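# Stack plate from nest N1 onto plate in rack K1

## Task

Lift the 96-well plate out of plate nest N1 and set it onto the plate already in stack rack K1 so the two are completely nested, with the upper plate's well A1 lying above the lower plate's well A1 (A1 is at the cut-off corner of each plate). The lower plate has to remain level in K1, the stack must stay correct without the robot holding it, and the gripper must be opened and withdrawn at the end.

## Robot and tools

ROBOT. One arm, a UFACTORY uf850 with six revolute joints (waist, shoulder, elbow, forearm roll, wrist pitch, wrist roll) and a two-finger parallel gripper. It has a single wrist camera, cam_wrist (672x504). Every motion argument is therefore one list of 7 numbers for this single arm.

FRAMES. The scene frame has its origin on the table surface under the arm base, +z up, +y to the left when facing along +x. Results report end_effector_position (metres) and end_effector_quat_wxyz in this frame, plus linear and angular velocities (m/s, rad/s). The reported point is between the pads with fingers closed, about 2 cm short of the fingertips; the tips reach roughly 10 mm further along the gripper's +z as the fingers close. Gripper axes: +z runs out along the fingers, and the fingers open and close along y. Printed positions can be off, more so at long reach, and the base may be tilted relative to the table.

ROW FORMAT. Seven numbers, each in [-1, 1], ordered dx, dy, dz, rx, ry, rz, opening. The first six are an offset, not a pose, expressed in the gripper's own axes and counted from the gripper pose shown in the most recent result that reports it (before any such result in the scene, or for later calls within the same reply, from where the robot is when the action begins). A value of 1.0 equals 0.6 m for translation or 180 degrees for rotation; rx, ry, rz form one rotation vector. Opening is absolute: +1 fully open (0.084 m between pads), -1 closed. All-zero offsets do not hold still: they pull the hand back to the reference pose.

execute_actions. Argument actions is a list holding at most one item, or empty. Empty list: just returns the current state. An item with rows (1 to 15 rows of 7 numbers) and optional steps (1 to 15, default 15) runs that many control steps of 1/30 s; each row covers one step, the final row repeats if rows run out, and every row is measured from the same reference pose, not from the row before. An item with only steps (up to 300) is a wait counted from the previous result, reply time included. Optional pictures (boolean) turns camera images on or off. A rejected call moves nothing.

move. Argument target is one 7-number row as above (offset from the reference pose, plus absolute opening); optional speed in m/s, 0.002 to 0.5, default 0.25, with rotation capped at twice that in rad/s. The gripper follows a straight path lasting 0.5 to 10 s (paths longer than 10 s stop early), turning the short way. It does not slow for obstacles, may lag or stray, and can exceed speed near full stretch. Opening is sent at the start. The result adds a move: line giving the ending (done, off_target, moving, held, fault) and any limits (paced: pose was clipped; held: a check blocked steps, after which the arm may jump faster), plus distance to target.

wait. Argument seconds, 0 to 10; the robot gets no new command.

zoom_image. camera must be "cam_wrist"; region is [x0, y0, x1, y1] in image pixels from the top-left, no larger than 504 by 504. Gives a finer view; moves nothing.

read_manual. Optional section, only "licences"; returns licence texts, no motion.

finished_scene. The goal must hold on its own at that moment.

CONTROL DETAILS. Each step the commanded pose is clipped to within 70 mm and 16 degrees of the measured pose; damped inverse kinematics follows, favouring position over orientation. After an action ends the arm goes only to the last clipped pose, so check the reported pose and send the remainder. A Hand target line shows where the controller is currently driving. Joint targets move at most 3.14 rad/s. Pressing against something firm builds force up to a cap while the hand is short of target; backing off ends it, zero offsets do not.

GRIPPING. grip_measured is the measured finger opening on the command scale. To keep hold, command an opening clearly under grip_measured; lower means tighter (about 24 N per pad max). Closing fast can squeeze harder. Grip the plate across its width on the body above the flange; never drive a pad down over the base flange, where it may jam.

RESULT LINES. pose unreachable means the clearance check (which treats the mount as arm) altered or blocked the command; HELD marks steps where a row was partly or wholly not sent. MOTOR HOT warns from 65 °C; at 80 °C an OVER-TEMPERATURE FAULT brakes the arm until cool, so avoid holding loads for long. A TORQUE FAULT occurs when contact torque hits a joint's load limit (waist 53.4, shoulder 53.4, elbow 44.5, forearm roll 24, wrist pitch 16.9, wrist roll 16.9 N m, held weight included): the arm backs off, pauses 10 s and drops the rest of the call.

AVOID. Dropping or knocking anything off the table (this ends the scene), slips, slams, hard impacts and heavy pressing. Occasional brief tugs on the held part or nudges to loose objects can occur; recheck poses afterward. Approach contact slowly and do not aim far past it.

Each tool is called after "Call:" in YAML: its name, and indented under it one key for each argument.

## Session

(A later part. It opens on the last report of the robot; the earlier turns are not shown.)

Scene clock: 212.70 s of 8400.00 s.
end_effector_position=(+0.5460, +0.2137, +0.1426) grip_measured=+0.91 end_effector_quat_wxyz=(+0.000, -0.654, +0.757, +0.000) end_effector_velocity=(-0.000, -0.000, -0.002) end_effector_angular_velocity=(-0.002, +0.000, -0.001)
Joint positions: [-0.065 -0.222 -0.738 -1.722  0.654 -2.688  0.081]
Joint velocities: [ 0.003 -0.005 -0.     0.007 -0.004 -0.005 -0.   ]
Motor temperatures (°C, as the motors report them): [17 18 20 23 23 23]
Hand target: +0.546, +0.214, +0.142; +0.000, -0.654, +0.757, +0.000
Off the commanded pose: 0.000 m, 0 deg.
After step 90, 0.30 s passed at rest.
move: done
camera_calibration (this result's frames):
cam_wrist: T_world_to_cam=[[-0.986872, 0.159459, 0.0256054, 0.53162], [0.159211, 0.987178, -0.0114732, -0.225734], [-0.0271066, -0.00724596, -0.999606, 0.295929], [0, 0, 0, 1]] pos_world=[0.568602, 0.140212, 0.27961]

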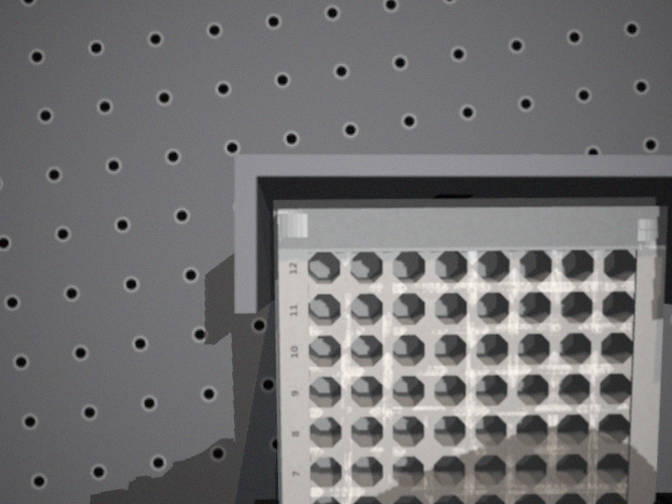

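Call:
move:
  target: [0,0,0.1,0,0,0,-1]
  speed: 0.02

Call:
move:
  target: [0,0,0.035,0,0,0,-1]
  speed: 0.012

Scene clock: 218.20 s of 8400.00 s.
end_effector_position=(+0.5460, +0.2137, +0.0830) grip_measured=+0.91 end_effector_quat_wxyz=(+0.000, -0.654, +0.757, +0.000) end_effector_velocity=(-0.000, -0.000, -0.002) end_effector_angular_velocity=(+0.001, +0.000, +0.000)
Joint positions: [ 0.016 -0.351 -0.776 -1.529  0.613 -2.838  0.081]
Joint velocities: [ 0.002 -0.004 -0.001  0.006 -0.    -0.006 -0.   ]
Motor temperatures (°C, as the motors report them): [17 18 20 23 23 23]
Hand target: +0.546, +0.214, +0.083; +0.000, -0.654, +0.757, +0.000
Off the commanded pose: 0.000 m, 0 deg.
move: done
camera_calibration (this result's frames):
cam_wrist: T_world_to_cam=[[-0.986871, 0.159455, 0.0256968, 0.533202], [0.159207, 0.987179, -0.011446, -0.226497], [-0.0271925, -0.00720467, -0.999604, 0.236348], [0, 0, 0, 1]] pos_world=[0.568688, 0.140274, 0.219961]

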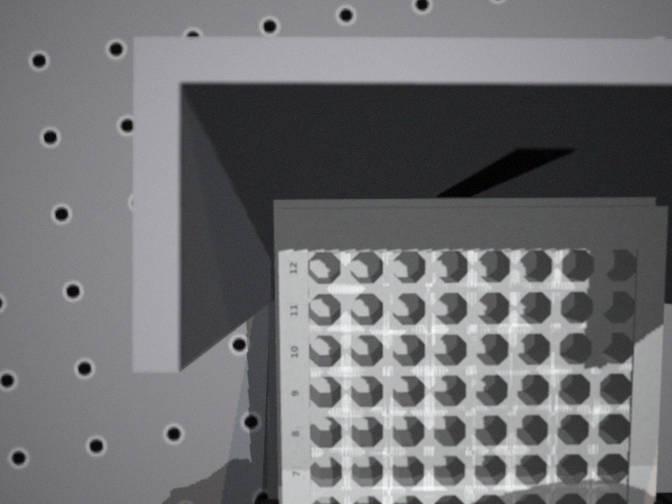

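Scene clock: 220.17 s of 8400.00 s.
end_effector_position=(+0.5462, +0.2142, +0.0624) grip_measured=+0.94 end_effector_quat_wxyz=(+0.001, -0.654, +0.757, +0.001) end_effector_velocity=(+0.001, +0.000, -0.001) end_effector_angular_velocity=(+0.001, -0.002, +0.002)
Joint positions: [ 0.042 -0.398 -0.795 -1.464  0.605 -2.888  0.082]
Joint velocities: [ 0.002 -0.003 -0.002  0.007 -0.    -0.007 -0.001]
Motor temperatures (°C, as the motors report them): [17 18 20 23 23 23]
Hand target: +0.546, +0.214, +0.062; +0.000, -0.654, +0.757, +0.000
Off the commanded pose: 0.001 m, 0 deg.
move: done
camera_calibration (this result's frames):
cam_wrist: T_world_to_cam=[[-0.986916, 0.159164, 0.0257601, 0.533921], [0.158949, 0.987234, -0.0102094, -0.22716], [-0.0270563, -0.0059813, -0.999616, 0.215387], [0, 0, 0, 1]] pos_world=[0.56887, 0.140568, 0.199231]

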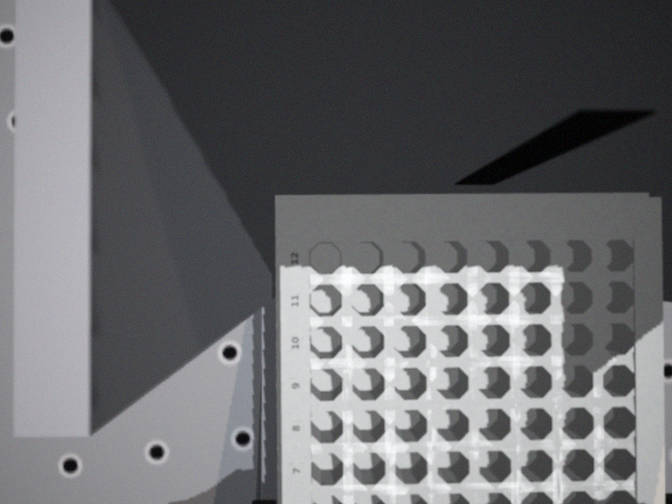

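Call:
move:
  target: [0,0,0,0,0,0,1]

Call:
move:
  target: [0,0,-0.4,0,0,0,1]
  speed: 0.1

Call:
move:
  target: [-0.03,-0.13,0,0,0,0,1]
  speed: 0.1

Call:
zoom_image:
  camera: "cam_wrist"
  region: [60,60,400,440]

Scene clock: 224.30 s of 8400.00 s.
end_effector_position=(+0.5457, +0.2139, +0.0622) grip_measured=+1.00 end_effector_quat_wxyz=(+0.000, -0.654, +0.757, +0.001) end_effector_velocity=(+0.003, +0.002, +0.001) end_effector_angular_velocity=(+0.004, -0.004, +0.002)
Joint positions: [ 0.042 -0.398 -0.794 -1.464  0.605 -2.888  0.084]
Joint velocities: [-0.     0.002 -0.003  0.001  0.003 -0.    -0.   ]
Motor temperatures (°C, as the motors report them): [17 18 20 23 23 23]
Hand target: +0.546, +0.214, +0.062; +0.001, -0.654, +0.757, +0.001
Off the commanded pose: 0.001 m, 0 deg.
After step 90, 0.43 s passed at rest.
move: done
camera_calibration (this result's frames):
cam_wrist: T_world_to_cam=[[-0.986813, 0.159685, 0.0264584, 0.533263], [0.159446, 0.987146, -0.0109182, -0.226985], [-0.0278618, -0.00655552, -0.99959, 0.215762], [0, 0, 0, 1]] pos_world=[0.568435, 0.140328, 0.199086]

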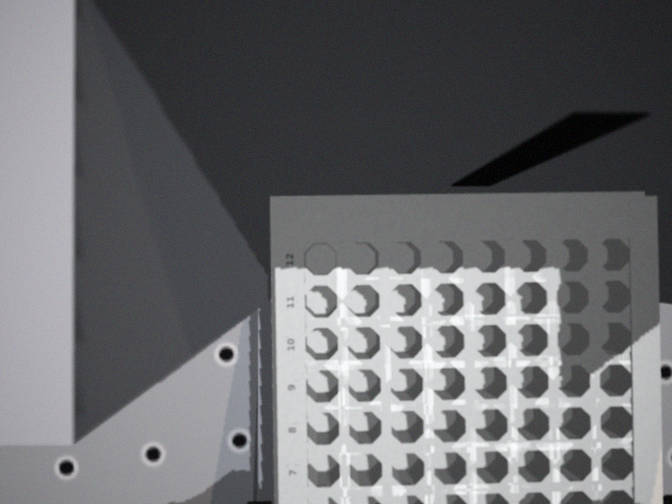

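Scene clock: 227.17 s of 8400.00 s.
end_effector_position=(+0.5456, +0.2136, +0.3012) grip_measured=+1.00 end_effector_quat_wxyz=(+0.000, -0.654, +0.757, +0.001) end_effector_velocity=(+0.001, -0.001, +0.003) end_effector_angular_velocity=(-0.002, -0.001, -0.000)
Joint positions: [-0.313  0.055 -0.745 -2.138  0.899 -2.387  0.084]
Joint velocities: [-0.005  0.003 -0.002 -0.005  0.003  0.003 -0.   ]
Motor temperatures (°C, as the motors report them): [17 18 20 23 23 23]
Hand target: +0.546, +0.214, +0.302; +0.000, -0.654, +0.757, +0.001
Off the commanded pose: 0.001 m, 0 deg.
move: done
camera_calibration (this result's frames):
cam_wrist: T_world_to_cam=[[-0.986811, 0.15967, 0.0266429, 0.526815], [0.15944, 0.987151, -0.0105705, -0.224206], [-0.0279883, -0.00618314, -0.999589, 0.45466], [0, 0, 0, 1]] pos_world=[0.568339, 0.14002, 0.438067]

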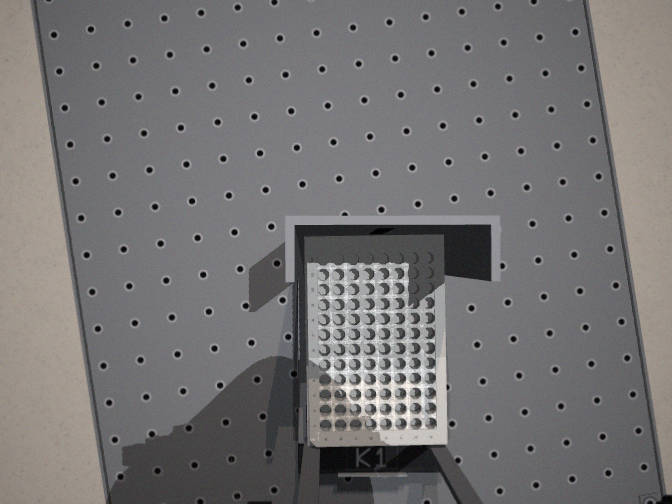

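Scene clock: 228.43 s of 8400.00 s.
end_effector_position=(+0.6251, +0.2203, +0.3013) grip_measured=+1.00 end_effector_quat_wxyz=(+0.000, -0.654, +0.757, +0.001) end_effector_velocity=(+0.002, +0.001, -0.000) end_effector_angular_velocity=(+0.001, +0.002, +0.000)
Joint positions: [-0.278 -0.099 -0.973 -2.174  0.919 -2.29   0.084]
Joint velocities: [ 0.001 -0.005 -0.008 -0.002  0.003  0.004  0.   ]
Motor temperatures (°C, as the motors report them): [17 18 20 23 23 23]
Hand target: +0.625, +0.220, +0.301; +0.000, -0.654, +0.757, +0.001
Off the commanded pose: 0.000 m, 0 deg.
move: done
camera_calibration (this result's frames):
cam_wrist: T_world_to_cam=[[-0.986809, 0.15968, 0.0266382, 0.604203], [0.159451, 0.98715, -0.0105112, -0.243506], [-0.0279743, -0.00612502, -0.99959, 0.45702], [0, 0, 0, 1]] pos_world=[0.647845, 0.146697, 0.438179]

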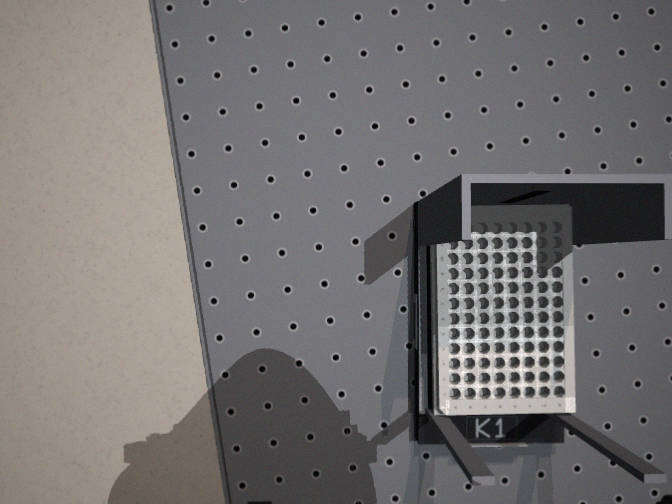

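Region (60, 60, 400, 440) of cam_wrist's 672x504 image, scaled by 1.326, with more detail than that image has; it fills the left 451 columns of this view, and the rest is white.

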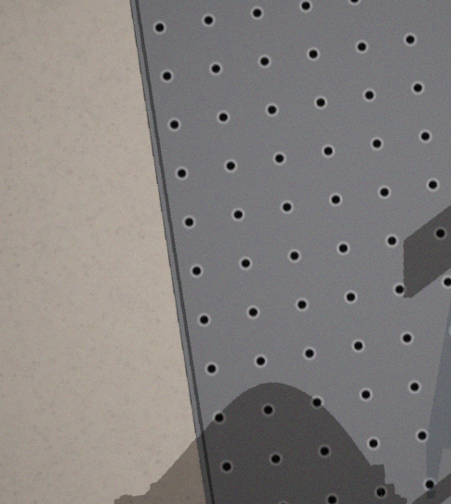

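Looks seated.

Call:
finished_scene:
  scene: 2

The scene is finished: the task was done.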